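## Task

Take the mug from whichever closet shelf it sits on and put it on the third shelf counting up from the bottom, then close the closet door completely. It fails if the mug drops more than a few centimetres, gets hit hard, or does not end upright. It also fails if the robot tips over or finishes leaning. Anything that stays in place only because the robot is holding it at the end is not counted.

## Robot and tools

ROBOT. A Hello Robot Stretch 4: an omni-wheel base, a lift riding on a vertical mast, one telescoping arm reaching forward, a three-joint wrist and a two-finger gripper. It stands about 1.6 m tall; the base rim lies within 0.23 m of the base origin. There is a single arm, so there is one set of joint targets. Loose objects may occasionally get a short push from outside.

FRAMES. Base frame: origin on the floor under the base centre, x forward, y left, z up. hand_pose is reported in this frame as a point between the open fingertips; with all wrist joints at zero its axes line up with the base frame. Its printed position may be somewhat wrong. The odometry frame is the base frame where the scene began. base_odometry counts wheel rotation only (slip looks like travel); heading is positive to the left, -3.142 to 3.142.

execute_actions. Arguments: "actions", a list holding one action or none (none just returns state and images), and "cameras", a list from head_camera, head_left_camera, head_right_camera, wrist_camera, all (omitted, null or ["all"] gives every camera, [] gives none; an unknown name rejects the call). One action may contain "base", "joints" or both, plus optional "pace" and "contact_limits"; alternatively it contains only {"end_of_arm": "enable_torque"}, which re-powers any wrist or gripper motor that shut off so it holds its current spot. All motions in an action start at once and may finish at different times; an action runs at most 15 s.
- "base": exactly one key, each a relative offset from where the base last reported itself, not a pose. translate_m: straight drive in metres, forward positive, -2 to 2. strafe_m: sideways metres, left positive, -2 to 2. rotate_rad: turn in place in radians, counter-clockwise (left) positive, -3.2 to 3.2.
- "joints": one object keyed by joint name, each value an absolute target. lift_m 0 to 1.2 m (tolerance 0.004). arm_m 0 to 0.55 m of extension (0.004). wrist_yaw_rad -1.134 to 4.276 (0 points forward, positive turns left, 3.14 is tucked back; past 3.4 the arm may block it) (0.02). wrist_pitch_rad -1.117 to 4.259 (0 level, 1.57 pointing down) (0.05). wrist_roll_rad -1.117 to 4.259 (0 keeps the fingers at equal height; positive is clockwise viewed from behind the gripper) (0.02). gripper_m -0.038 to 0.141, the empty fingertip gap in metres; negative makes the fingers press together (0.004).
- "pace": "slow", "default", "fast", "max" (default if omitted). Base top speeds 0.1/0.3/0.4/0.6 m/s and 1/2/3/4 rad/s; with lift_m above 0.2 at the move's start these shrink, reaching 0.3 m/s and 1 rad/s at 1.2. Wrist speed does not change with pace.
- "contact_limits": only key arm_m, 0 (gentlest) to 0.75 (firmest), default 0.5; the arm stops when it pushes harder than that.
A joint target outside its range is clipped and reported; any other bad value or unknown key rejects the call and nothing moves. A joint or base you leave out may still be driving toward an earlier target without the status showing it.

wait: {"seconds": 0 to 10}; commands nothing and returns the same state and images.
zoom_image: {"camera": name, "region": [x0, y0, x1, y1]} in pixels of that camera's latest full image, origin top-left, at most 504 by 504.
finished_scene: {"scene": 1 or 2}; ends that scene once the last command has held, cannot be undone, reports success and gives the next task. Answering with no tool call ends all remaining work.

RESULTS. base_status and joint_status: "done" (for the base, wheels turned the full amount, slip included); "off_target" (stopped short, may still push); "contact_stop_at_<key>" (blocked; that part goes slack, a slack lift may sink under load, slack wheels may roll); "limit_stop_at_<name>" (built-in limit); "time_out"; "torque_fault" (wrist/gripper motor overloaded and went limp, ignores commands until enable_torque). After these the old target is dropped. "limit_stop_at_tilt" means a lean over 6 degrees: lift, arm and wheels go slack until it lessens. "limit_stop_at_own_body": a joint hit or nearly hit the robot; moving away still works; likely with pitch below -0.2 combined with roll below -0.4 or above 4. on_its_own lists uncommanded effects; "held at" there is the held target, not the position. lidar_m: 12 distances from the base origin, 30-degree sectors, 1st straight ahead, then counter-clockwise (4th left, 7th behind, 10th right); "-" means nothing seen or closer than 0.25 m; sees about 0.15 m up to robot height, misses clear objects and thin legs. wrist_depth_mm: 7x7 grid of median depths from top-left, 100 to 2000 mm, "-" unknown; the robot's body shows. turned_by_wheels vs turned_by_imu differing by over ~0.1 rad suggests a bump or slip, heading error about their difference. base_tilt in degrees (forward/right positive), fixed offset up to ~1.5. motor_effort: percent of maximum, positive toward larger joint values, bracket = peak in last action, noisy with fixed bias; wheel_0..2 positive turns the base right; a held load moves wrist_pitch effort away from 0. If a call reports a stop, the later calls in the same reply are skipped. The simulation keeps running while you compose a reply, and the robot holds its last command meanwhile.

CAMERAS. head_camera on the mast top looks forward and down (turn the base to look around). head_left_camera and head_right_camera are fisheyes beside it, aimed more steeply down, showing base and arm. wrist_camera sits behind the fingers looking along them, fingertips near the image bottom. The "pictures" line names the images in order.

TIPS AND HAZARDS. Unfold the wrist at the start with lift_m 0.4 and wrist_yaw_rad 0 together. To grasp, command gripper_m below the object's width; deeper squeeze grips harder and pulls the object toward the wrist by up to a third of the excess, opening pushes it back. Position readings and "done" do not prove a grasp; a firm squeeze at gripper_m of 0 or more shows in the gripper effort. Fingertips stuck on a surface: raise the lift. Do not drive or turn carrying over 1 kg with arm_m above 0.2, especially fast; steady pushes or pulls with a high gripper or high contact limit can also tip the robot. A level gripper holding about 2 kg, or pressing the gripper into things with base or arm moves, causes torque faults. Avoid dropping, slamming, hard hits and strong pushes, and leave objects resting on their own before finishing.

Each tool is called in YAML: its name, and indented under it one key for each argument.

## Session

execute_actions:
  actions: []

Scene clock: 0.00 s.
base_odometry: x=+0.000 y=+0.000 heading=+0.000 (m, m, rad; odometry frame)
turned_by_wheels: +0.000 (rad since the last result)
turned_by_imu: +0.000 (rad since the last result)
base_tilt: forward=+0.1 right=+0.3 (deg)
lidar_m: 2.29 2.22 2.34 2.42 1.54 1.59 1.56 1.51 1.56 1.72 1.67 1.76
base_status: not commanded
joint_positions: lift_m=+0.165 arm_m=-0.001 wrist_yaw_rad=+3.088 wrist_pitch_rad=+0.005 wrist_roll_rad=+0.001 gripper_m=+0.057
joint_status: not commanded
motor_effort: lift_m=+20 arm_m=-1 wrist_yaw_rad=+1 wrist_pitch_rad=-6 wrist_roll_rad=+1 gripper_m=+0 wheel_0=+1 wheel_1=+0 wheel_2=+1 (%)
hand_pose: x=-0.1135 y=+0.1029 z=+0.3414 quat_wxyz=(+0.027, -0.002, +0.001, +1.000) (m; base frame)
wrist_depth_mm: 137 139 1618 1921 - - - / - 139 1708 1921 - - - / 107 140 250 1921 - - 1921 / 123 141 1708 1921 - - - / 1366 1499 1618 1921 - - 1921 / 1308 1281 195 1281 195 1229 1182 / 878 798 904 109 854 788 831
pictures: head_camera, head_left_camera, head_right_camera, wrist_camera
Images, in order (width x height): head_camera 420x560, head_left_camera 420x672, head_right_camera 420x672, wrist_camera 616x392.

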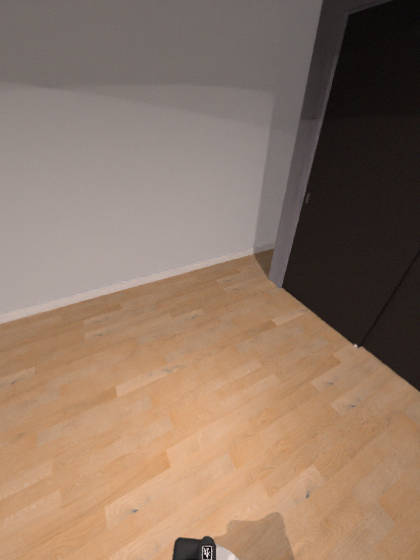

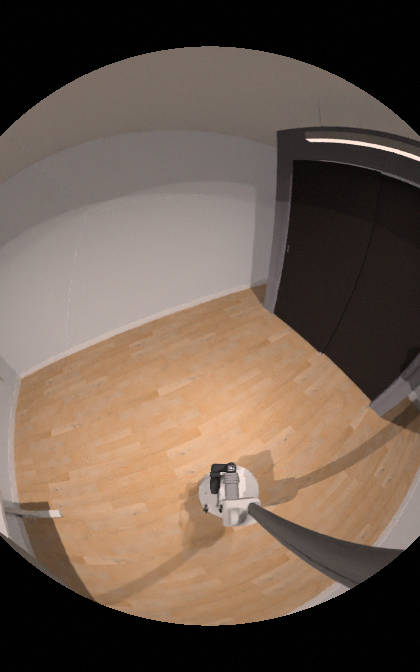

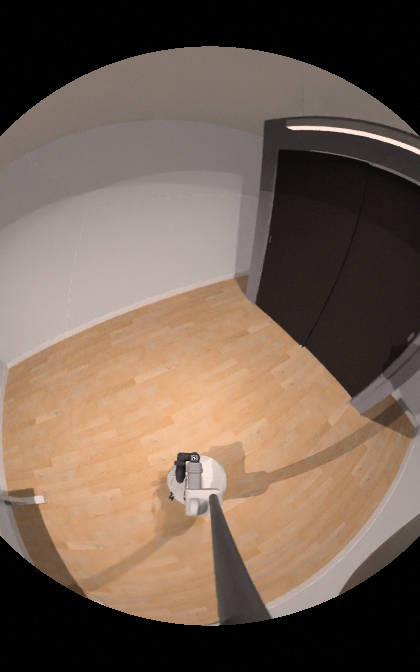

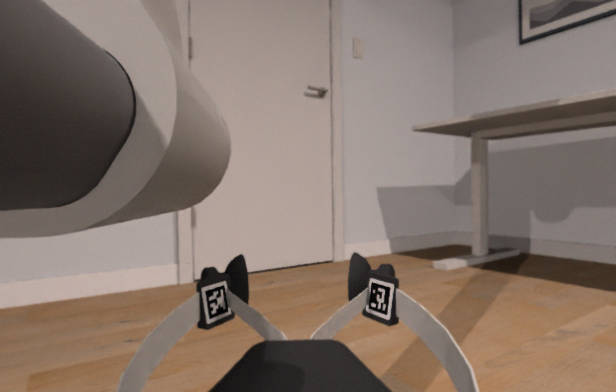

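execute_actions:
  actions:
    - {"base":{"rotate_rad":-0.9},"joints":{"lift_m":0.5,"wrist_yaw_rad":0}}

Scene clock: 5.63 s.
base_odometry: x=+0.000 y=+0.000 heading=-0.899 (m, m, rad; odometry frame)
turned_by_wheels: -0.899 (rad since the last result)
turned_by_imu: -0.905 (rad since the last result)
base_tilt: forward=+0.1 right=+0.2 (deg)
lidar_m: 1.72 1.87 2.25 2.22 2.46 1.53 1.54 1.71 1.53 1.49 1.65 1.68
base_status: done
joint_positions: lift_m=+0.500 arm_m=-0.001 wrist_yaw_rad=+0.000 wrist_pitch_rad=+0.005 wrist_roll_rad=+0.001 gripper_m=+0.057
joint_status: all done
motor_effort: lift_m=+26(27) arm_m=-1(1) wrist_yaw_rad=-1(4) wrist_pitch_rad=-7(8) wrist_roll_rad=+1(1) gripper_m=-1(2) wheel_0=+4(9) wheel_1=+4(8) wheel_2=+4(9) (%)
hand_pose: x=+0.4583 y=-0.0873 z=+0.6764 quat_wxyz=(+1.000, +0.001, +0.002, +0.000) (m; base frame)
wrist_depth_mm: 1576 1464 1537 1430 1430 1336 1863 / 1618 1537 1464 1464 1430 1366 1921 / 1576 1537 1499 1464 1430 1336 1921 / 1537 1537 1499 1499 1430 1366 1983 / 1661 1537 1537 1537 1464 1366 1921 / 1618 1576 194 1499 195 1366 1983 / 1537 1464 1537 109 1464 1336 1464
pictures: head_camera, head_left_camera, head_right_camera, wrist_camera
Images, in order (width x height): head_camera 420x560, head_left_camera 420x672, head_right_camera 420x672, wrist_camera 616x392.

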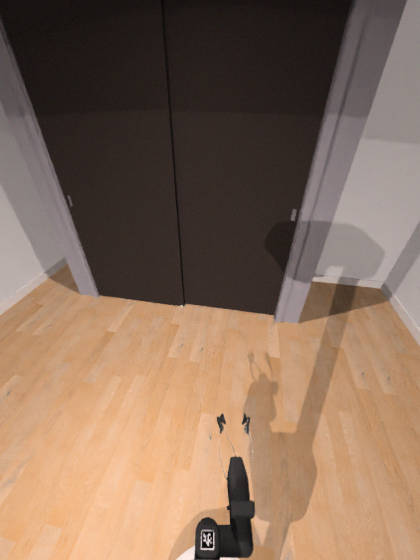

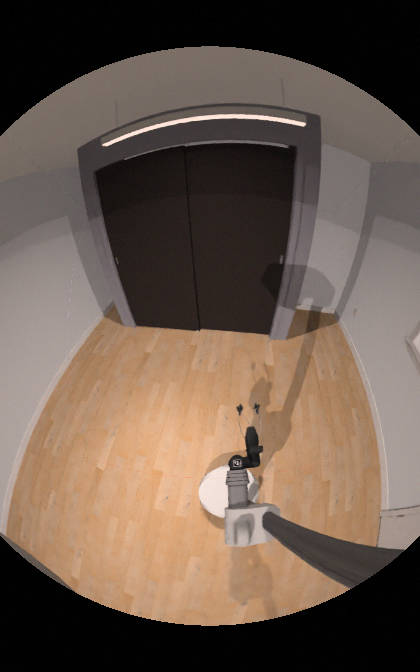

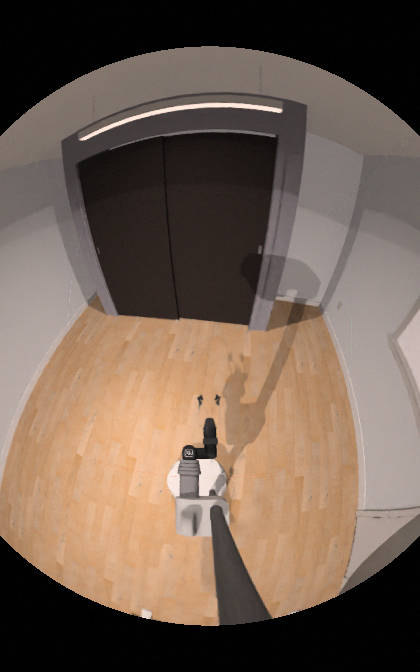

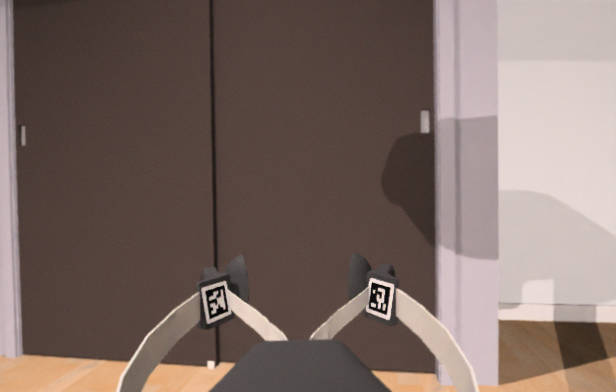

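execute_actions:
  actions:
    - {"base":{"rotate_rad":-0.13},"joints":{"lift_m":0.82,"gripper_m":0.0}}
  cameras: []

execute_actions:
  actions:
    - {"base":{"strafe_m":-0.3}}
  cameras: []

execute_actions:
  actions:
    - {"base":{"translate_m":0.9}}
  cameras: ["wrist_camera","head_camera"]

Scene clock: 21.53 s.
base_odometry: x=+0.000 y=+0.000 heading=-1.029 (m, m, rad; odometry frame)
turned_by_wheels: -0.129 (rad since the last result)
turned_by_imu: -0.131 (rad since the last result)
base_tilt: forward=+0.0 right=+0.2 (deg)
lidar_m: 1.69 1.76 2.29 2.22 2.33 2.43 1.56 1.62 1.55 1.49 1.57 1.71
base_status: done
joint_positions: lift_m=+0.820 arm_m=-0.001 wrist_yaw_rad=+0.000 wrist_pitch_rad=+0.005 wrist_roll_rad=+0.001 gripper_m=+0.000
joint_status: all done
motor_effort: lift_m=+25(25) arm_m=-1(1) wrist_yaw_rad=+0(1) wrist_pitch_rad=-7(7) wrist_roll_rad=+1(0) gripper_m=-4(3) wheel_0=+3(8) wheel_1=+2(9) wheel_2=+2(9) (%)
hand_pose: x=+0.4583 y=-0.0874 z=+0.9964 quat_wxyz=(+1.000, +0.001, +0.002, +0.000) (m; base frame)
wrist_depth_mm: 1397 1430 1464 1464 1397 - - / 1430 1464 1464 1430 1397 - - / 1430 1430 1499 1499 1397 - - / 1430 1464 1499 1499 1397 - - / 1430 1464 1464 1499 1430 - - / 1430 1464 187 199 1397 - - / 1464 1464 1499 109 1464 - -
pictures: none
No camera images: the call's "cameras" was empty. Leave "cameras" out to get every camera's image.

Scene clock: 23.87 s.
base_odometry: x=-0.257 y=-0.155 heading=-1.029 (m, m, rad; odometry frame)
turned_by_wheels: +0.000 (rad since the last result)
turned_by_imu: -0.001 (rad since the last result)
base_tilt: forward=+0.1 right=+0.2 (deg)
lidar_m: 1.65 1.79 2.41 2.50 2.64 1.61 1.55 1.62 1.26 1.19 1.24 1.82
base_status: done
joint_positions: lift_m=+0.820 arm_m=-0.001 wrist_yaw_rad=+0.000 wrist_pitch_rad=+0.005 wrist_roll_rad=+0.001 gripper_m=+0.000
joint_status: not commanded
motor_effort: lift_m=+25(26) arm_m=-1(1) wrist_yaw_rad=+0(0) wrist_pitch_rad=-7(8) wrist_roll_rad=+0(1) gripper_m=-2(3) wheel_0=+2(11) wheel_1=-2(11) wheel_2=+0(2) (%)
hand_pose: x=+0.4583 y=-0.0874 z=+0.9965 quat_wxyz=(+1.000, +0.001, +0.002, +0.000) (m; base frame)
wrist_depth_mm: 1430 1464 1430 1366 - - 1661 / 1430 1464 1430 1397 - - 1618 / 1430 1499 1464 1430 - - 1618 / 1430 1499 1464 1397 - - 1618 / 1397 1499 1464 1430 - - 1661 / 1397 1499 187 198 - - 1708 / 1430 1537 1464 109 - - 1661
pictures: none
No camera images: the call's "cameras" was empty. Leave "cameras" out to get every camera's image.

Scene clock: 28.33 s.
base_odometry: x=+0.208 y=-0.925 heading=-1.028 (m, m, rad; odometry frame)
turned_by_wheels: +0.000 (rad since the last result)
turned_by_imu: -0.001 (rad since the last result)
base_tilt: forward=+0.1 right=+0.2 (deg)
lidar_m: 0.73 0.85 1.13 2.49 2.62 3.35 3.28 1.73 1.27 1.23 1.33 0.76
base_status: done
joint_positions: lift_m=+0.820 arm_m=-0.001 wrist_yaw_rad=+0.000 wrist_pitch_rad=+0.005 wrist_roll_rad=+0.001 gripper_m=+0.000
joint_status: not commanded
motor_effort: lift_m=+25(24) arm_m=-1(1) wrist_yaw_rad=+0(0) wrist_pitch_rad=-8(6) wrist_roll_rad=+1(0) gripper_m=-3(4) wheel_0=+3(8) wheel_1=+3(8) wheel_2=-2(11) (%)
hand_pose: x=+0.4583 y=-0.0874 z=+0.9965 quat_wxyz=(+1.000, +0.001, +0.002, +0.000) (m; base frame)
wrist_depth_mm: 585 585 580 504 517 1205 1255 / 585 574 597 521 517 1205 1229 / 591 591 580 521 521 1229 1229 / 585 591 585 521 525 1255 1255 / 585 585 597 517 521 1205 1229 / 591 591 186 198 521 1229 1205 / 597 591 585 109 525 1255 1229
pictures: head_camera, wrist_camera
Images, in order (width x height): head_camera 420x560, wrist_camera 616x392.

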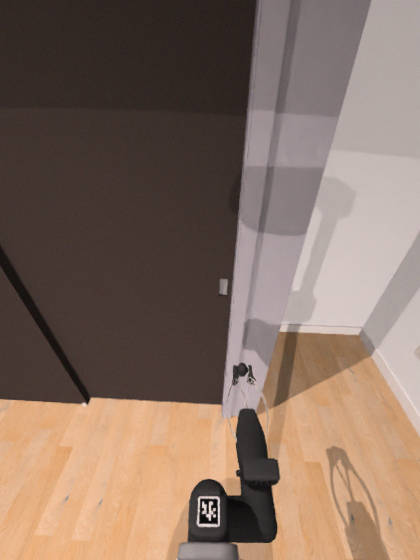

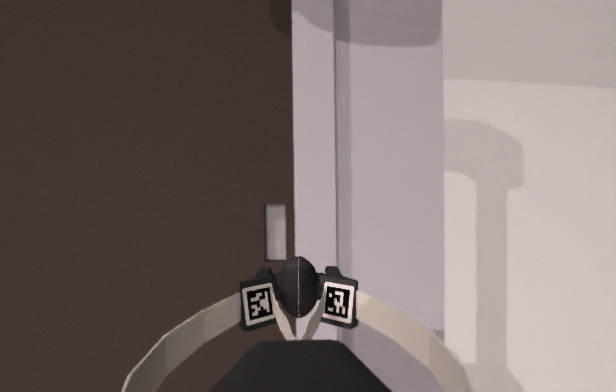

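execute_actions:
  actions:
    - {"base":{"strafe_m":0.045},"joints":{"arm_m":0.3}}
  cameras: ["wrist_camera"]

Scene clock: 35.87 s.
base_odometry: x=+0.246 y=-0.902 heading=-1.028 (m, m, rad; odometry frame)
turned_by_wheels: +0.000 (rad since the last result)
turned_by_imu: +0.000 (rad since the last result)
base_tilt: forward=+0.1 right=+0.3 (deg)
lidar_m: 0.75 0.86 1.14 2.45 2.57 3.37 3.31 1.79 1.30 1.26 1.35 0.77
base_status: done
joint_positions: lift_m=+0.820 arm_m=+0.299 wrist_yaw_rad=+0.000 wrist_pitch_rad=+0.005 wrist_roll_rad=+0.001 gripper_m=+0.000
joint_status: all done
motor_effort: lift_m=+24(25) arm_m=+5(1) wrist_yaw_rad=+1(1) wrist_pitch_rad=-7(5) wrist_roll_rad=+1(1) gripper_m=-3(3) wheel_0=-1(10) wheel_1=+3(11) wheel_2=+0(1) (%)
hand_pose: x=+0.7586 y=-0.0874 z=+0.9965 quat_wxyz=(+1.000, +0.001, +0.002, +0.000) (m; base frame)
wrist_depth_mm: 289 286 287 286 211 224 224 / 290 289 289 289 211 224 224 / 290 291 290 287 212 225 224 / 291 290 290 290 213 226 224 / 293 293 291 290 213 226 226 / 294 293 187 198 213 228 227 / 294 294 294 109 215 229 228
pictures: wrist_camera
Images, in order (width x height): wrist_camera 616x392.

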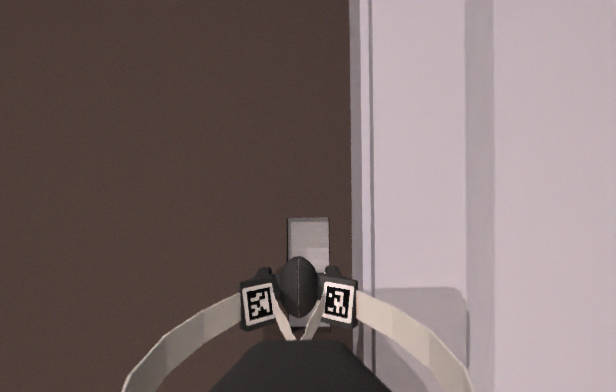

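execute_actions:
  actions:
    - {"joints":{"arm_m":0.42},"contact_limits":{"arm_m":0.2}}
  cameras: ["wrist_camera"]

Scene clock: 40.70 s.
base_odometry: x=+0.246 y=-0.902 heading=-1.029 (m, m, rad; odometry frame)
turned_by_wheels: -0.001 (rad since the last result)
turned_by_imu: +0.006 (rad since the last result)
base_tilt: forward=+0.1 right=+0.2 (deg)
lidar_m: 0.75 0.87 1.15 2.43 2.57 3.36 2.92 1.77 1.31 1.25 1.38 0.77
base_status: not commanded
joint_positions: lift_m=+0.820 arm_m=+0.361 wrist_yaw_rad=-0.006 wrist_pitch_rad=+0.001 wrist_roll_rad=+0.001 gripper_m=+0.000
joint_status: arm_m contact_stop (moved +0.062 of +0.121)
on_its_own: arm_m is slack since a contact_stop (your +0.420 is given up); wrist_yaw_rad is at rest, and its effort (+18) is outside its rest range (-13 to +13)
motor_effort: lift_m=+24(25) arm_m=+0(14) wrist_yaw_rad=+18(36) wrist_pitch_rad=+4(12) wrist_roll_rad=+1(1) gripper_m=-2(3) wheel_0=-3(3) wheel_1=+0(9) wheel_2=-6(11) (%)
contact_limits: arm_m 0.2
hand_pose: x=+0.8201 y=-0.0892 z=+0.9976 quat_wxyz=(+1.000, +0.001, +0.001, -0.003) (m; base frame)
wrist_depth_mm: 231 229 231 229 166 152 164 / 232 231 229 229 166 152 164 / 232 230 231 231 167 153 166 / 234 232 230 231 167 153 166 / 234 232 232 232 167 153 167 / 235 234 188 204 160 153 167 / 235 234 235 109 160 154 167
pictures: wrist_camera
Images, in order (width x height): wrist_camera 616x392.

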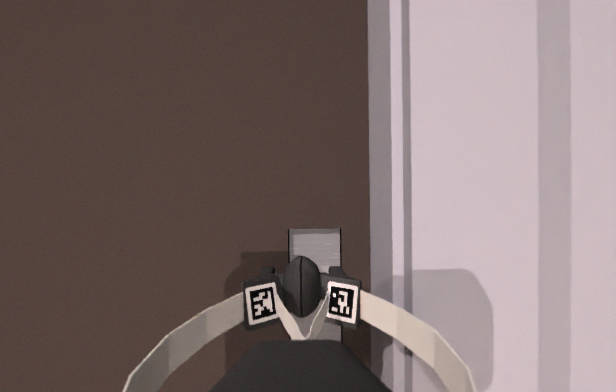

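execute_actions:
  actions:
    - {"base":{"strafe_m":0.3},"joints":{"arm_m":0.375},"contact_limits":{"arm_m":0.3},"pace":"slow"}
  cameras: ["wrist_camera","head_camera"]

Scene clock: 49.23 s.
base_odometry: x=+0.503 y=-0.748 heading=-1.029 (m, m, rad; odometry frame)
turned_by_wheels: +0.000 (rad since the last result)
turned_by_imu: -0.005 (rad since the last result)
base_tilt: forward=+0.1 right=+0.3 (deg)
lidar_m: 0.81 0.87 1.15 2.15 2.25 3.17 3.29 2.17 1.60 1.56 1.67 0.85
base_status: done
joint_positions: lift_m=+0.820 arm_m=+0.364 wrist_yaw_rad=+0.000 wrist_pitch_rad=+0.004 wrist_roll_rad=+0.001 gripper_m=+0.000
joint_status: arm_m contact_stop (moved +0.002 of +0.014)
on_its_own: arm_m is slack since a contact_stop (your +0.375 is given up)
motor_effort: lift_m=+24(24) arm_m=+0(16) wrist_yaw_rad=+1(51) wrist_pitch_rad=-6(6) wrist_roll_rad=+0(1) gripper_m=-3(6) wheel_0=-2(18) wheel_1=+5(10) wheel_2=-4(13) (%)
contact_limits: arm_m 0.3
hand_pose: x=+0.8229 y=-0.0875 z=+0.9967 quat_wxyz=(+1.000, +0.001, +0.002, +0.000) (m; base frame)
wrist_depth_mm: 238 238 236 236 585 597 580 / 239 238 237 238 891 820 627 / 240 239 238 237 904 904 627 / 242 240 239 238 891 809 580 / 242 242 239 239 904 904 640 / 242 242 186 198 240 878 634 / 243 243 242 109 634 699 621
pictures: head_camera, wrist_camera
Images, in order (width x height): head_camera 420x560, wrist_camera 616x392.

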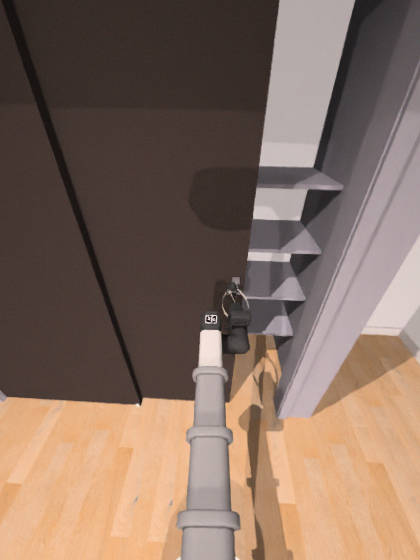

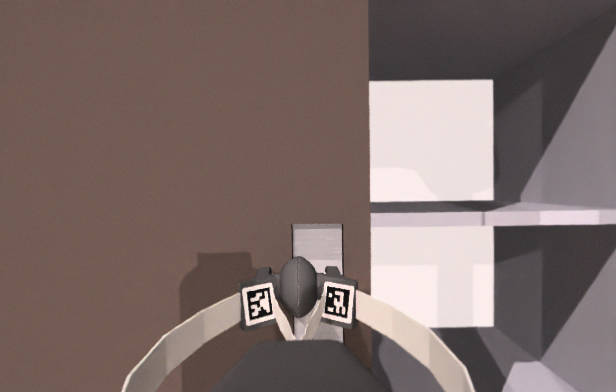

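execute_actions:
  actions:
    - {"base":{"strafe_m":0.45},"joints":{"arm_m":0.375},"contact_limits":{"arm_m":0.3}}
  cameras: ["wrist_camera","head_camera","head_right_camera"]

Scene clock: 55.27 s.
base_odometry: x=+0.889 y=-0.516 heading=-1.029 (m, m, rad; odometry frame)
turned_by_wheels: +0.000 (rad since the last result)
turned_by_imu: -0.003 (rad since the last result)
base_tilt: forward=+0.1 right=+0.2 (deg)
lidar_m: 0.80 0.83 1.17 1.69 1.77 2.51 3.27 2.56 2.08 2.00 1.15 1.15
base_status: done
joint_positions: lift_m=+0.820 arm_m=+0.374 wrist_yaw_rad=+0.000 wrist_pitch_rad=+0.005 wrist_roll_rad=+0.001 gripper_m=+0.000
joint_status: all done
motor_effort: lift_m=+24(24) arm_m=+5(11) wrist_yaw_rad=+1(59) wrist_pitch_rad=-6(7) wrist_roll_rad=+0(0) gripper_m=-4(10) wheel_0=+0(27) wheel_1=+3(9) wheel_2=-4(12) (%)
contact_limits: arm_m 0.3
hand_pose: x=+0.8336 y=-0.0875 z=+0.9966 quat_wxyz=(+1.000, +0.001, +0.002, +0.000) (m; base frame)
wrist_depth_mm: 197 196 240 240 549 597 591 / 197 196 241 240 820 917 904 / 198 198 242 241 891 891 904 / 198 198 242 242 627 904 904 / 199 199 243 242 904 904 931 / 200 200 187 198 243 917 891 / 200 200 245 109 634 699 699
pictures: head_camera, head_right_camera, wrist_camera
Images, in order (width x height): head_camera 420x560, head_right_camera 420x672, wrist_camera 616x392.

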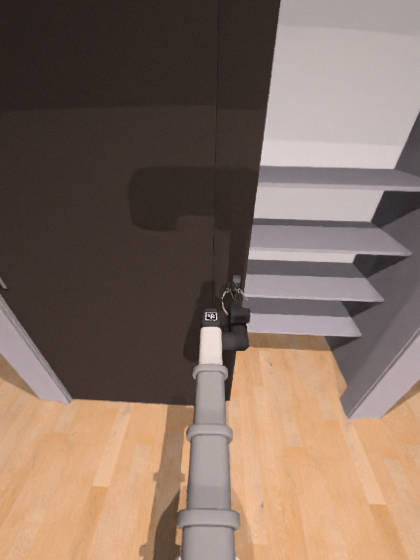

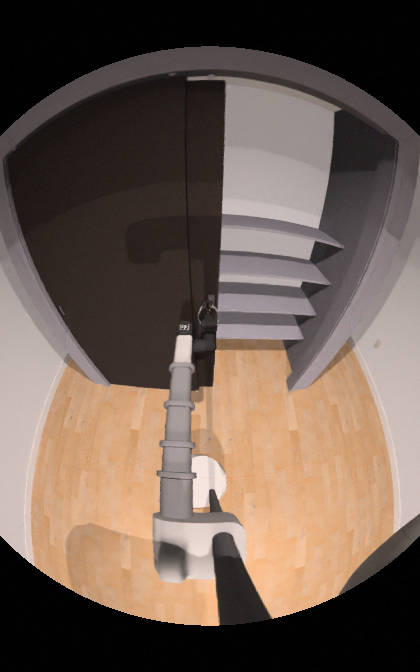

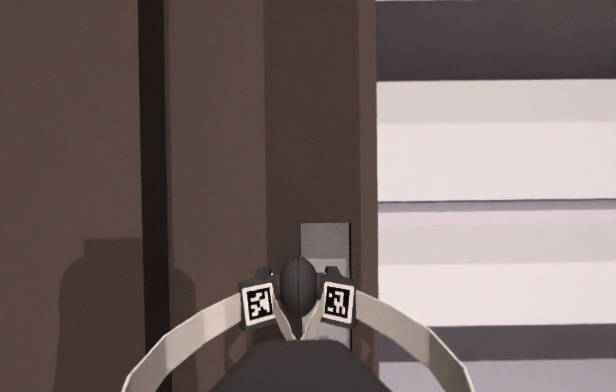

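execute_actions:
  actions:
    - {"base":{"strafe_m":-0.7},"joints":{"arm_m":0.375},"contact_limits":{"arm_m":0.3}}
  cameras: []

execute_actions:
  actions:
    - {"base":{"strafe_m":-0.065},"joints":{"arm_m":0.375},"contact_limits":{"arm_m":0.3},"pace":"slow"}
  cameras: ["wrist_camera","head_camera"]

Scene clock: 68.13 s.
base_odometry: x=+0.289 y=-0.877 heading=-1.029 (m, m, rad; odometry frame)
turned_by_wheels: +0.000 (rad since the last result)
turned_by_imu: -0.004 (rad since the last result)
base_tilt: forward=+0.2 right=+0.2 (deg)
lidar_m: 0.76 1.01 1.12 2.40 2.52 3.36 3.28 1.87 1.37 1.30 1.41 0.77
base_status: done
joint_positions: lift_m=+0.820 arm_m=+0.374 wrist_yaw_rad=+0.000 wrist_pitch_rad=+0.005 wrist_roll_rad=+0.001 gripper_m=+0.000
joint_status: all done
motor_effort: lift_m=+24(24) arm_m=+5(6) wrist_yaw_rad=+2(2) wrist_pitch_rad=-8(6) wrist_roll_rad=+2(0) gripper_m=-3(4) wheel_0=+2(10) wheel_1=-2(9) wheel_2=+0(4) (%)
contact_limits: arm_m 0.3
hand_pose: x=+0.8336 y=-0.0875 z=+0.9966 quat_wxyz=(+1.000, +0.001, +0.002, +0.000) (m; base frame)
wrist_depth_mm: 564 569 574 580 585 173 141 / 866 904 866 891 741 174 141 / 891 891 891 891 768 175 141 / 878 878 904 904 640 177 142 / 891 891 891 904 788 177 143 / 891 904 186 198 251 178 143 / 732 683 723 109 668 162 143
pictures: none
No camera images: the call's "cameras" was empty. Leave "cameras" out to get every camera's image.

Scene clock: 69.93 s.
base_odometry: x=+0.233 y=-0.910 heading=-1.027 (m, m, rad; odometry frame)
turned_by_wheels: +0.002 (rad since the last result)
turned_by_imu: +0.002 (rad since the last result)
base_tilt: forward=+0.1 right=+0.2 (deg)
lidar_m: 0.74 1.05 1.16 2.46 2.58 3.37 3.30 1.77 1.29 1.24 1.34 0.77
base_status: done
joint_positions: lift_m=+0.820 arm_m=+0.374 wrist_yaw_rad=+0.006 wrist_pitch_rad=+0.005 wrist_roll_rad=+0.001 gripper_m=+0.000
joint_status: all done
on_its_own: wrist_yaw_rad is at rest, and its effort (-17) is outside its rest range (-13 to +13)
motor_effort: lift_m=+24(24) arm_m=+4(5) wrist_yaw_rad=-17(17) wrist_pitch_rad=-8(7) wrist_roll_rad=+1(1) gripper_m=-8(7) wheel_0=+19(20) wheel_1=+4(8) wheel_2=+0(0) (%)
contact_limits: arm_m 0.3
hand_pose: x=+0.8341 y=-0.0857 z=+0.9966 quat_wxyz=(+1.000, +0.000, +0.002, +0.003) (m; base frame)
wrist_depth_mm: 559 574 580 585 138 138 151 / 854 866 878 891 139 138 151 / 891 891 891 891 139 139 152 / 904 891 904 878 140 139 152 / 917 904 891 891 140 139 153 / 891 917 189 196 141 140 153 / 723 647 715 108 141 140 154
pictures: head_camera, wrist_camera
Images, in order (width x height): head_camera 420x560, wrist_camera 616x392.

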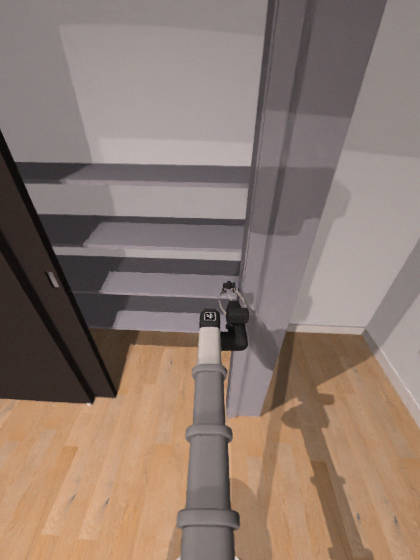

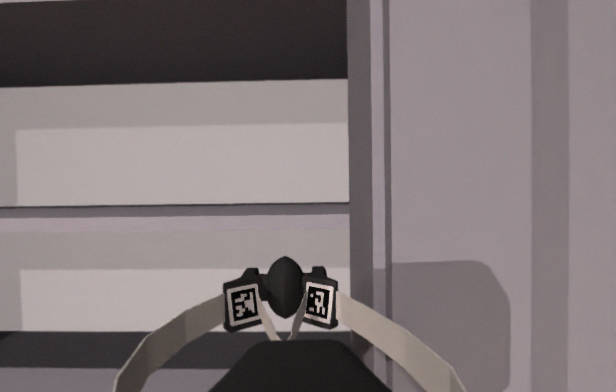

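execute_actions:
  actions:
    - {"base":{"strafe_m":0.35},"joints":{"arm_m":0.45,"wrist_yaw_rad":1.2}}
  cameras: ["wrist_camera","head_camera"]

Scene clock: 77.43 s.
base_odometry: x=+0.533 y=-0.729 heading=-1.027 (m, m, rad; odometry frame)
turned_by_wheels: +0.000 (rad since the last result)
turned_by_imu: +0.000 (rad since the last result)
base_tilt: forward=+0.1 right=+0.3 (deg)
lidar_m: 1.09 0.88 1.16 2.11 2.22 3.11 3.27 2.22 1.66 1.59 1.72 0.87
base_status: done
joint_positions: lift_m=+0.820 arm_m=+0.449 wrist_yaw_rad=+1.200 wrist_pitch_rad=+0.005 wrist_roll_rad=+0.001 gripper_m=+0.000
joint_status: all done
motor_effort: lift_m=+24(24) arm_m=+5(12) wrist_yaw_rad=+1(14) wrist_pitch_rad=-7(8) wrist_roll_rad=+0(0) gripper_m=-4(8) wheel_0=-2(17) wheel_1=+2(10) wheel_2=+0(0) (%)
hand_pose: x=+0.8061 y=+0.2372 z=+0.9966 quat_wxyz=(+0.825, -0.001, +0.002, +0.565) (m; base frame)
wrist_depth_mm: 1756 1808 488 319 676 591 591 / 1708 1808 500 322 809 904 778 / 1756 1863 517 327 1229 991 788 / 1756 1863 521 330 715 917 741 / 1708 1863 544 332 1205 976 768 / 1756 1921 186 198 293 931 788 / 1708 1808 574 109 634 699 699
pictures: head_camera, wrist_camera
Images, in order (width x height): head_camera 420x560, wrist_camera 616x392.

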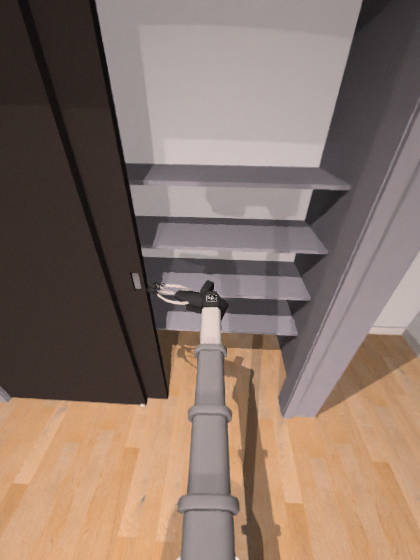

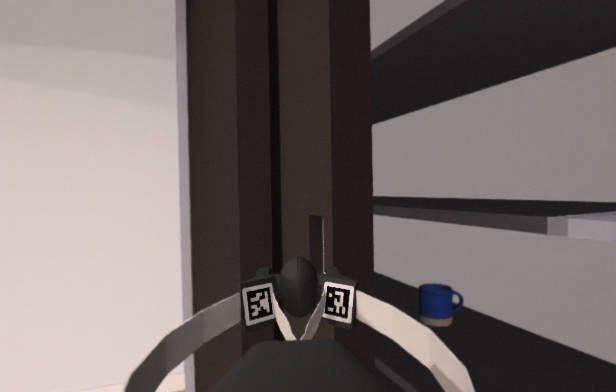

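execute_actions:
  actions:
    - {"joints":{"arm_m":0.3,"wrist_yaw_rad":0}}
  cameras: []

execute_actions:
  actions:
    - {"base":{"strafe_m":0.415}}
  cameras: ["wrist_camera"]

Scene clock: 91.87 s.
base_odometry: x=+0.533 y=-0.729 heading=-1.027 (m, m, rad; odometry frame)
turned_by_wheels: +0.000 (rad since the last result)
turned_by_imu: -0.001 (rad since the last result)
base_tilt: forward=+0.1 right=+0.3 (deg)
lidar_m: 1.09 0.89 1.16 2.11 2.22 3.11 3.28 2.23 1.67 1.60 1.71 0.87
base_status: not commanded
joint_positions: lift_m=+0.820 arm_m=+0.301 wrist_yaw_rad=+0.000 wrist_pitch_rad=+0.005 wrist_roll_rad=+0.001 gripper_m=+0.000
joint_status: all done
motor_effort: lift_m=+24(24) arm_m=-5(5) wrist_yaw_rad=+0(6) wrist_pitch_rad=-8(8) wrist_roll_rad=+1(1) gripper_m=-2(2) wheel_0=-2(2) wheel_1=+2(2) wheel_2=+0(0) (%)
hand_pose: x=+0.7602 y=-0.0874 z=+0.9965 quat_wxyz=(+1.000, +0.001, +0.002, +0.000) (m; base frame)
wrist_depth_mm: 603 621 621 627 634 640 591 / 866 878 904 904 917 854 676 / 960 960 960 960 976 960 676 / 976 976 976 960 946 866 615 / 976 976 976 991 976 976 676 / 991 976 186 197 878 946 676 / 723 683 723 109 668 707 647
pictures: none
No camera images: the call's "cameras" was empty. Leave "cameras" out to get every camera's image.

Scene clock: 94.57 s.
base_odometry: x=+0.888 y=-0.514 heading=-1.027 (m, m, rad; odometry frame)
turned_by_wheels: +0.000 (rad since the last result)
turned_by_imu: +0.001 (rad since the last result)
base_tilt: forward=+0.0 right=+0.2 (deg)
lidar_m: 0.79 0.84 1.16 1.69 1.79 2.50 3.26 2.57 2.08 2.02 1.16 1.14
base_status: done
joint_positions: lift_m=+0.820 arm_m=+0.301 wrist_yaw_rad=+0.000 wrist_pitch_rad=+0.005 wrist_roll_rad=+0.001 gripper_m=+0.000
joint_status: not commanded
motor_effort: lift_m=+24(24) arm_m=-5(4) wrist_yaw_rad=+1(0) wrist_pitch_rad=-6(7) wrist_roll_rad=+1(0) gripper_m=-3(3) wheel_0=+0(11) wheel_1=+2(12) wheel_2=+0(1) (%)
hand_pose: x=+0.7602 y=-0.0874 z=+0.9965 quat_wxyz=(+1.000, +0.001, +0.002, +0.000) (m; base frame)
wrist_depth_mm: 272 270 314 314 634 634 634 / 271 272 317 315 917 904 931 / 273 272 317 315 976 991 991 / 273 274 319 319 976 976 960 / 276 273 320 319 976 991 991 / 277 276 187 198 878 991 991 / 278 276 320 108 668 707 683
pictures: wrist_camera
Images, in order (width x height): wrist_camera 616x392.

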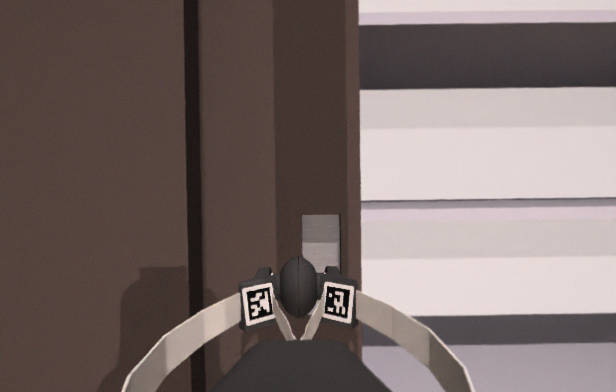

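execute_actions:
  actions:
    - {"base":{"strafe_m":-0.02},"joints":{"arm_m":0.41},"contact_limits":{"arm_m":0.2}}
  cameras: ["wrist_camera"]

Scene clock: 99.57 s.
base_odometry: x=+0.871 y=-0.524 heading=-1.027 (m, m, rad; odometry frame)
turned_by_wheels: +0.000 (rad since the last result)
turned_by_imu: +0.003 (rad since the last result)
base_tilt: forward=+0.1 right=+0.2 (deg)
lidar_m: 0.79 0.84 1.18 1.72 1.80 2.55 3.26 2.57 2.06 1.98 1.13 1.15
base_status: done
joint_positions: lift_m=+0.820 arm_m=+0.389 wrist_yaw_rad=-0.006 wrist_pitch_rad=+0.003 wrist_roll_rad=+0.001 gripper_m=+0.000
joint_status: arm_m contact_stop (moved +0.088 of +0.109)
on_its_own: arm_m is slack since a contact_stop (your +0.410 is given up); wrist_yaw_rad is at rest, and its effort (+18) is outside its rest range (-13 to +13)
motor_effort: lift_m=+24(24) arm_m=+0(17) wrist_yaw_rad=+18(47) wrist_pitch_rad=-3(12) wrist_roll_rad=+1(1) gripper_m=-3(2) wheel_0=-1(10) wheel_1=+0(10) wheel_2=-4(13) (%)
contact_limits: arm_m 0.2
hand_pose: x=+0.8476 y=-0.0892 z=+0.9970 quat_wxyz=(+1.000, +0.000, +0.002, -0.003) (m; base frame)
wrist_depth_mm: 185 231 230 230 580 585 585 / 185 231 232 230 891 891 878 / 185 231 230 232 904 891 891 / 186 234 232 233 904 891 917 / 187 234 234 234 917 891 891 / 187 221 187 204 878 904 904 / 187 192 234 108 683 715 707
pictures: wrist_camera
Images, in order (width x height): wrist_camera 616x392.

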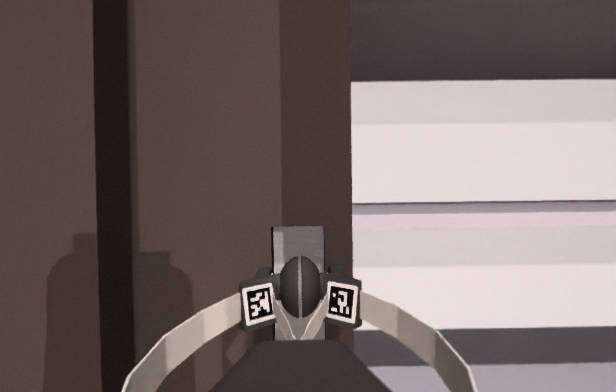

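Going right the door gets closer, so the arm stays engaged. Strafe right.

execute_actions:
  actions:
    - {"base":{"strafe_m":-0.68},"joints":{"arm_m":0.40},"contact_limits":{"arm_m":0.3}}
  cameras: ["wrist_camera"]

Scene clock: 105.37 s.
base_odometry: x=+0.702 y=-0.600 heading=-0.871 (m, m, rad; odometry frame)
turned_by_wheels: +0.156 (rad since the last result)
turned_by_imu: +0.167 (rad since the last result)
base_tilt: forward=+0.1 right=+0.2 (deg)
lidar_m: 0.86 0.91 1.47 1.89 2.14 3.21 3.21 2.23 1.83 1.81 1.02 0.86
base_status: strafe_m contact_stop (by the wheels' count: -0.182 of -0.680)
joint_positions: lift_m=+0.820 arm_m=+0.384 wrist_yaw_rad=+0.000 wrist_pitch_rad=+0.005 wrist_roll_rad=+0.001 gripper_m=+0.000
joint_status: arm_m contact_stop (moved -0.005 of +0.011)
on_its_own: the wheels are slack since a contact_stop; arm_m is slack since a contact_stop (your +0.400 is given up)
motor_effort: lift_m=+24(24) arm_m=+0(19) wrist_yaw_rad=+1(64) wrist_pitch_rad=-6(7) wrist_roll_rad=+1(1) gripper_m=-3(7) wheel_0=+0(34) wheel_1=+0(14) wheel_2=+0(11) (%)
contact_limits: arm_m 0.3
hand_pose: x=+0.8437 y=-0.0874 z=+0.9966 quat_wxyz=(+1.000, +0.000, +0.002, +0.000) (m; base frame)
wrist_depth_mm: 235 268 260 250 239 229 222 / 236 270 263 250 240 231 224 / 236 272 263 252 241 231 224 / 236 273 264 252 242 232 225 / 236 273 264 252 242 233 227 / 238 274 187 198 238 234 227 / 238 258 267 109 243 233 228
pictures: wrist_camera
Images, in order (width x height): wrist_camera 616x392.

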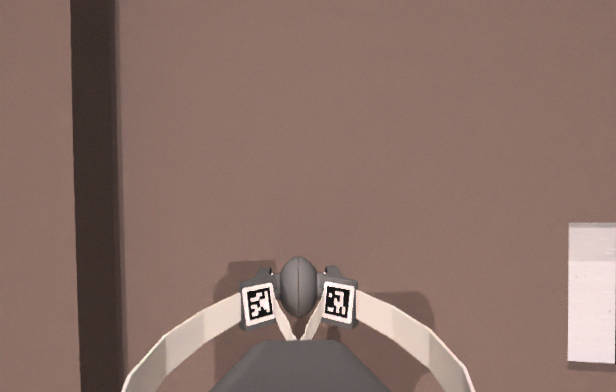

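execute_actions:
  actions:
    - {"base":{"rotate_rad":-0.157},"joints":{"arm_m":0.34},"pace":"slow"}
  cameras: ["wrist_camera","head_camera"]

Scene clock: 111.60 s.
base_odometry: x=+0.702 y=-0.600 heading=-1.028 (m, m, rad; odometry frame)
turned_by_wheels: -0.156 (rad since the last result)
turned_by_imu: -0.158 (rad since the last result)
base_tilt: forward=+0.1 right=+0.2 (deg)
lidar_m: 0.85 0.86 1.22 1.90 2.01 2.85 3.23 2.50 1.89 1.81 1.09 1.02
base_status: done
joint_positions: lift_m=+0.820 arm_m=+0.341 wrist_yaw_rad=+0.000 wrist_pitch_rad=+0.005 wrist_roll_rad=+0.001 gripper_m=+0.000
joint_status: all done
motor_effort: lift_m=+24(24) arm_m=-5(3) wrist_yaw_rad=+2(1) wrist_pitch_rad=-7(5) wrist_roll_rad=+1(1) gripper_m=-3(3) wheel_0=+3(7) wheel_1=+3(6) wheel_2=+2(9) (%)
hand_pose: x=+0.8002 y=-0.0874 z=+0.9966 quat_wxyz=(+1.000, +0.000, +0.002, +0.000) (m; base frame)
wrist_depth_mm: 294 293 291 290 286 591 591 / 294 294 291 290 287 917 917 / 296 294 291 290 290 946 960 / 294 296 294 290 290 946 904 / 300 296 294 293 303 946 946 / 298 297 186 198 291 960 960 / 300 298 297 109 293 691 699
pictures: head_camera, wrist_camera
Images, in order (width x height): head_camera 420x560, wrist_camera 616x392.

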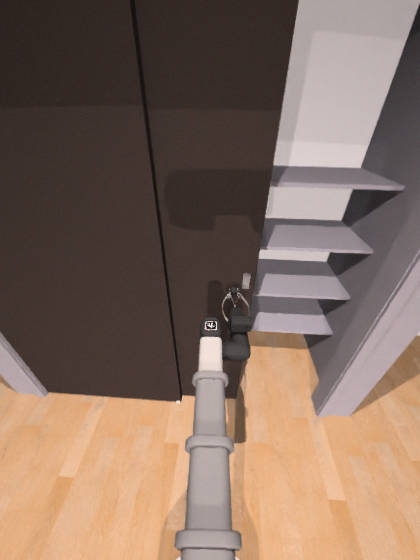

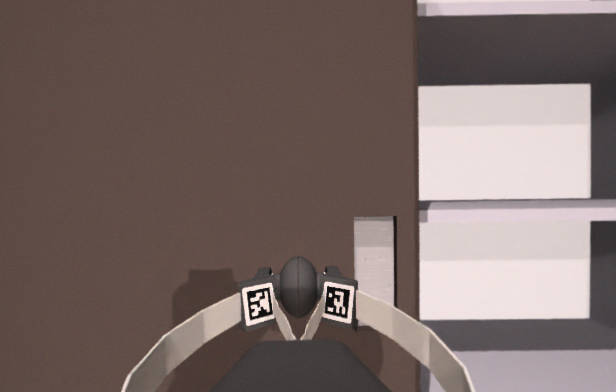

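execute_actions:
  actions:
    - {"base":{"strafe_m":-0.065},"joints":{"arm_m":0.42},"contact_limits":{"arm_m":0.15}}
  cameras: ["wrist_camera"]

execute_actions:
  actions:
    - {"base":{"strafe_m":-0.25},"pace":"slow"}
  cameras: ["wrist_camera"]

Scene clock: 119.47 s.
base_odometry: x=+0.646 y=-0.634 heading=-1.028 (m, m, rad; odometry frame)
turned_by_wheels: +0.000 (rad since the last result)
turned_by_imu: +0.000 (rad since the last result)
base_tilt: forward=+0.1 right=+0.3 (deg)
lidar_m: 0.85 0.86 1.22 1.95 2.07 2.95 3.25 2.41 1.82 1.76 1.09 0.98
base_status: done
joint_positions: lift_m=+0.820 arm_m=+0.396 wrist_yaw_rad=+0.000 wrist_pitch_rad=+0.005 wrist_roll_rad=+0.001 gripper_m=+0.000
joint_status: arm_m contact_stop (moved +0.055 of +0.079)
on_its_own: arm_m is slack since a contact_stop (your +0.420 is given up)
motor_effort: lift_m=+24(24) arm_m=+0(16) wrist_yaw_rad=+1(15) wrist_pitch_rad=-8(7) wrist_roll_rad=+1(1) gripper_m=-4(3) wheel_0=+3(11) wheel_1=-1(8) wheel_2=-2(7) (%)
contact_limits: arm_m 0.15
hand_pose: x=+0.8549 y=-0.0874 z=+0.9966 quat_wxyz=(+1.000, +0.000, +0.002, +0.000) (m; base frame)
wrist_depth_mm: 236 234 232 232 585 585 591 / 237 235 234 232 891 878 854 / 236 235 234 234 891 891 866 / 238 237 236 234 904 891 842 / 239 237 236 234 878 891 878 / 239 238 187 198 891 878 891 / 241 238 237 108 668 699 707
pictures: wrist_camera
Images, in order (width x height): wrist_camera 616x392.

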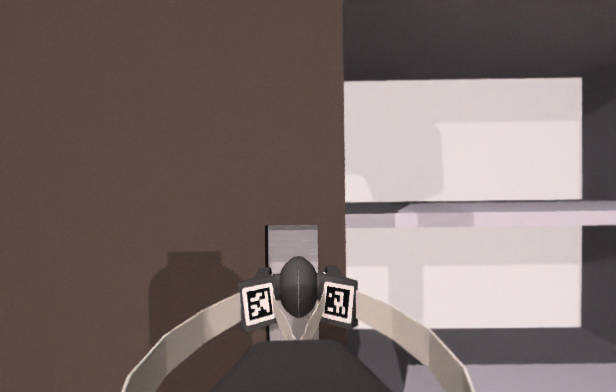

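not run: a stop came earlier in this reply.

execute_actions:
  actions:
    - {"base":{"strafe_m":-0.25},"pace":"slow"}
  cameras: ["wrist_camera"]

Scene clock: 125.37 s.
base_odometry: x=+0.433 y=-0.763 heading=-1.027 (m, m, rad; odometry frame)
turned_by_wheels: +0.001 (rad since the last result)
turned_by_imu: +0.001 (rad since the last result)
base_tilt: forward=+0.1 right=+0.3 (deg)
lidar_m: 0.84 0.89 1.21 2.21 2.34 3.31 3.25 2.06 1.55 1.49 1.60 0.84
base_status: done
joint_positions: lift_m=+0.820 arm_m=+0.388 wrist_yaw_rad=+0.002 wrist_pitch_rad=+0.004 wrist_roll_rad=+0.001 gripper_m=+0.000
joint_status: not commanded
on_its_own: arm_m is slack since a contact_stop (your +0.420 is given up)
motor_effort: lift_m=+24(24) arm_m=+0(0) wrist_yaw_rad=-5(31) wrist_pitch_rad=-7(7) wrist_roll_rad=+1(1) gripper_m=-3(5) wheel_0=+13(20) wheel_1=+1(5) wheel_2=-2(2) (%)
hand_pose: x=+0.8480 y=-0.0868 z=+0.9967 quat_wxyz=(+1.000, +0.000, +0.002, +0.001) (m; base frame)
wrist_depth_mm: 234 232 230 229 591 597 554 / 235 233 231 229 878 788 569 / 236 233 232 231 891 842 569 / 236 235 233 232 878 732 554 / 236 236 234 233 891 866 569 / 238 237 187 191 891 866 569 / 240 238 236 109 676 699 591
pictures: wrist_camera
Images, in order (width x height): wrist_camera 616x392.

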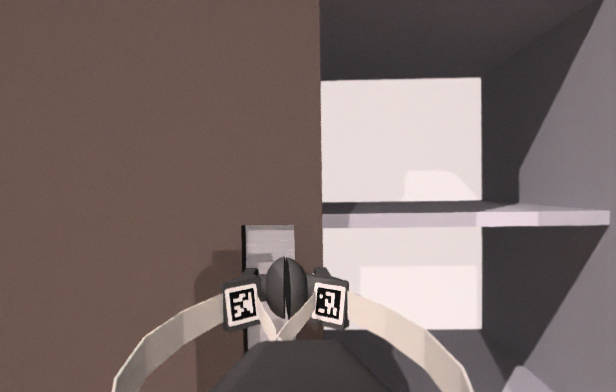

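execute_actions:
  actions:
    - {"base":{"strafe_m":-0.24},"pace":"slow"}
  cameras: ["wrist_camera"]

Scene clock: 132.80 s.
base_odometry: x=+0.228 y=-0.887 heading=-1.026 (m, m, rad; odometry frame)
turned_by_wheels: +0.001 (rad since the last result)
turned_by_imu: +0.002 (rad since the last result)
base_tilt: forward=+0.1 right=+0.2 (deg)
lidar_m: 0.76 0.87 1.17 2.45 2.59 3.33 3.25 1.76 1.30 1.26 1.37 0.79
base_status: done
joint_positions: lift_m=+0.820 arm_m=+0.376 wrist_yaw_rad=+0.002 wrist_pitch_rad=+0.004 wrist_roll_rad=+0.001 gripper_m=+0.000
joint_status: not commanded
on_its_own: arm_m is slack since a contact_stop (your +0.420 is given up)
motor_effort: lift_m=+24(24) arm_m=+0(0) wrist_yaw_rad=-5(23) wrist_pitch_rad=-6(5) wrist_roll_rad=+1(1) gripper_m=-3(4) wheel_0=+13(21) wheel_1=+0(4) wheel_2=-2(2) (%)
hand_pose: x=+0.8359 y=-0.0869 z=+0.9967 quat_wxyz=(+1.000, +0.000, +0.002, +0.001) (m; base frame)
wrist_depth_mm: 235 232 231 229 206 148 148 / 234 234 231 229 209 149 148 / 236 235 231 231 211 150 150 / 237 235 233 232 213 150 149 / 239 236 235 232 216 151 150 / 239 237 187 192 167 151 151 / 240 237 236 109 186 152 151
pictures: wrist_camera
Images, in order (width x height): wrist_camera 616x392.

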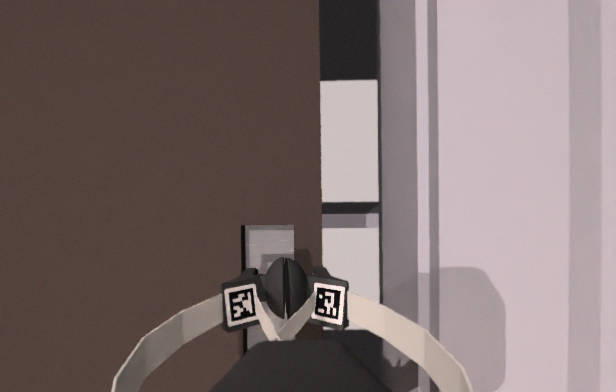

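Small gap left (~4 cm).

execute_actions:
  actions:
    - {"base":{"strafe_m":-0.05},"pace":"slow"}
  cameras: ["wrist_camera"]

Scene clock: 137.37 s.
base_odometry: x=+0.185 y=-0.913 heading=-1.023 (m, m, rad; odometry frame)
turned_by_wheels: +0.003 (rad since the last result)
turned_by_imu: +0.004 (rad since the last result)
base_tilt: forward=+0.1 right=+0.2 (deg)
lidar_m: 0.75 0.89 1.21 2.49 2.64 3.31 3.27 1.70 1.25 1.21 1.32 0.79
base_status: done
joint_positions: lift_m=+0.820 arm_m=+0.374 wrist_yaw_rad=+0.016 wrist_pitch_rad=+0.004 wrist_roll_rad=+0.001 gripper_m=+0.000
joint_status: not commanded
on_its_own: arm_m is slack since a contact_stop (your +0.420 is given up); wrist_yaw_rad is at rest, and its effort (-45) is outside its rest range (-13 to +13)
motor_effort: lift_m=+24(24) arm_m=+0(0) wrist_yaw_rad=-45(45) wrist_pitch_rad=-6(7) wrist_roll_rad=+1(1) gripper_m=-11(10) wheel_0=+28(27) wheel_1=+9(9) wheel_2=+4(5) (%)
hand_pose: x=+0.8343 y=-0.0829 z=+0.9967 quat_wxyz=(+1.000, +0.000, +0.002, +0.008) (m; base frame)
wrist_depth_mm: 238 234 231 229 148 158 158 / 239 235 232 230 148 159 158 / 241 236 233 230 149 160 159 / 241 236 234 232 150 159 160 / 242 238 236 232 149 160 160 / 243 239 186 184 150 161 160 / 243 238 236 109 126 161 160
pictures: wrist_camera
Images, in order (width x height): wrist_camera 616x392.

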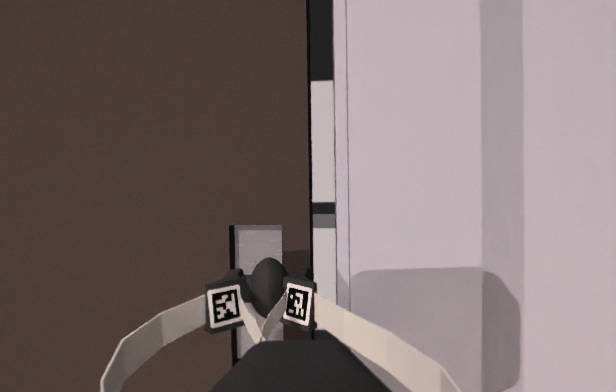

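execute_actions:
  actions:
    - {"base":{"strafe_m":0.02},"joints":{"arm_m":0.33,"wrist_roll_rad":1.57}}
  cameras: ["wrist_camera"]

Scene clock: 144.30 s.
base_odometry: x=+0.202 y=-0.902 heading=-1.022 (m, m, rad; odometry frame)
turned_by_wheels: +0.000 (rad since the last result)
turned_by_imu: +0.000 (rad since the last result)
base_tilt: forward=+0.1 right=+0.2 (deg)
lidar_m: 0.75 0.88 1.21 2.48 2.63 3.33 3.26 1.71 1.25 1.24 1.35 0.78
base_status: done
joint_positions: lift_m=+0.820 arm_m=+0.331 wrist_yaw_rad=+0.000 wrist_pitch_rad=+0.004 wrist_roll_rad=+1.570 gripper_m=+0.000
joint_status: all done
motor_effort: lift_m=+24(24) arm_m=-4(6) wrist_yaw_rad=+0(55) wrist_pitch_rad=-6(5) wrist_roll_rad=+1(6) gripper_m=-3(10) wheel_0=+1(25) wheel_1=+0(17) wheel_2=+3(8) (%)
hand_pose: x=+0.7902 y=-0.0873 z=+0.9967 quat_wxyz=(+0.707, +0.707, +0.002, -0.001) (m; base frame)
wrist_depth_mm: 196 198 200 200 202 205 206 / 199 200 202 203 205 206 208 / 201 202 202 204 206 208 209 / 189 191 193 194 196 198 198 / 205 268 270 210 274 274 278 / 271 271 186 198 276 281 281 / 273 273 276 109 279 283 286
pictures: wrist_camera
Images, in order (width x height): wrist_camera 616x392.

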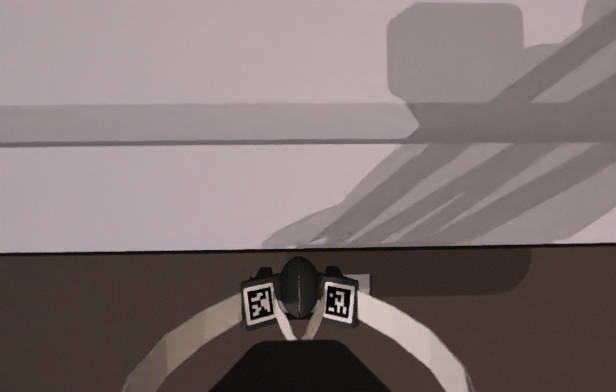

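execute_actions:
  actions:
    - {"joints":{"arm_m":0.42},"contact_limits":{"arm_m":0.15}}
  cameras: ["wrist_camera"]

Scene clock: 149.87 s.
base_odometry: x=+0.202 y=-0.902 heading=-1.023 (m, m, rad; odometry frame)
turned_by_wheels: +0.000 (rad since the last result)
turned_by_imu: +0.004 (rad since the last result)
base_tilt: forward=+0.1 right=+0.2 (deg)
lidar_m: 0.75 0.88 1.18 2.48 2.62 3.31 3.25 1.68 1.26 1.22 1.34 0.80
base_status: not commanded
joint_positions: lift_m=+0.820 arm_m=+0.368 wrist_yaw_rad=-0.001 wrist_pitch_rad=+0.004 wrist_roll_rad=+1.570 gripper_m=+0.000
joint_status: arm_m contact_stop (moved +0.038 of +0.089)
on_its_own: arm_m is slack since a contact_stop (your +0.420 is given up)
motor_effort: lift_m=+24(24) arm_m=+0(10) wrist_yaw_rad=+3(30) wrist_pitch_rad=-6(7) wrist_roll_rad=+2(1) gripper_m=-3(2) wheel_0=+0(5) wheel_1=+0(4) wheel_2=-1(7) (%)
contact_limits: arm_m 0.15
hand_pose: x=+0.8278 y=-0.0877 z=+0.9967 quat_wxyz=(+0.707, +0.707, +0.001, -0.002) (m; base frame)
wrist_depth_mm: 162 163 164 166 167 168 169 / 163 165 167 167 169 170 171 / 152 153 154 156 157 158 159 / 154 154 156 157 158 160 161 / 169 171 172 209 240 242 244 / 236 238 187 198 242 245 246 / 238 239 242 109 245 248 250
pictures: wrist_camera
Images, in order (width x height): wrist_camera 616x392.

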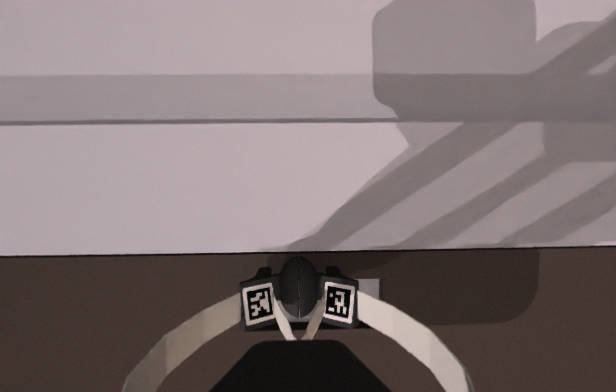

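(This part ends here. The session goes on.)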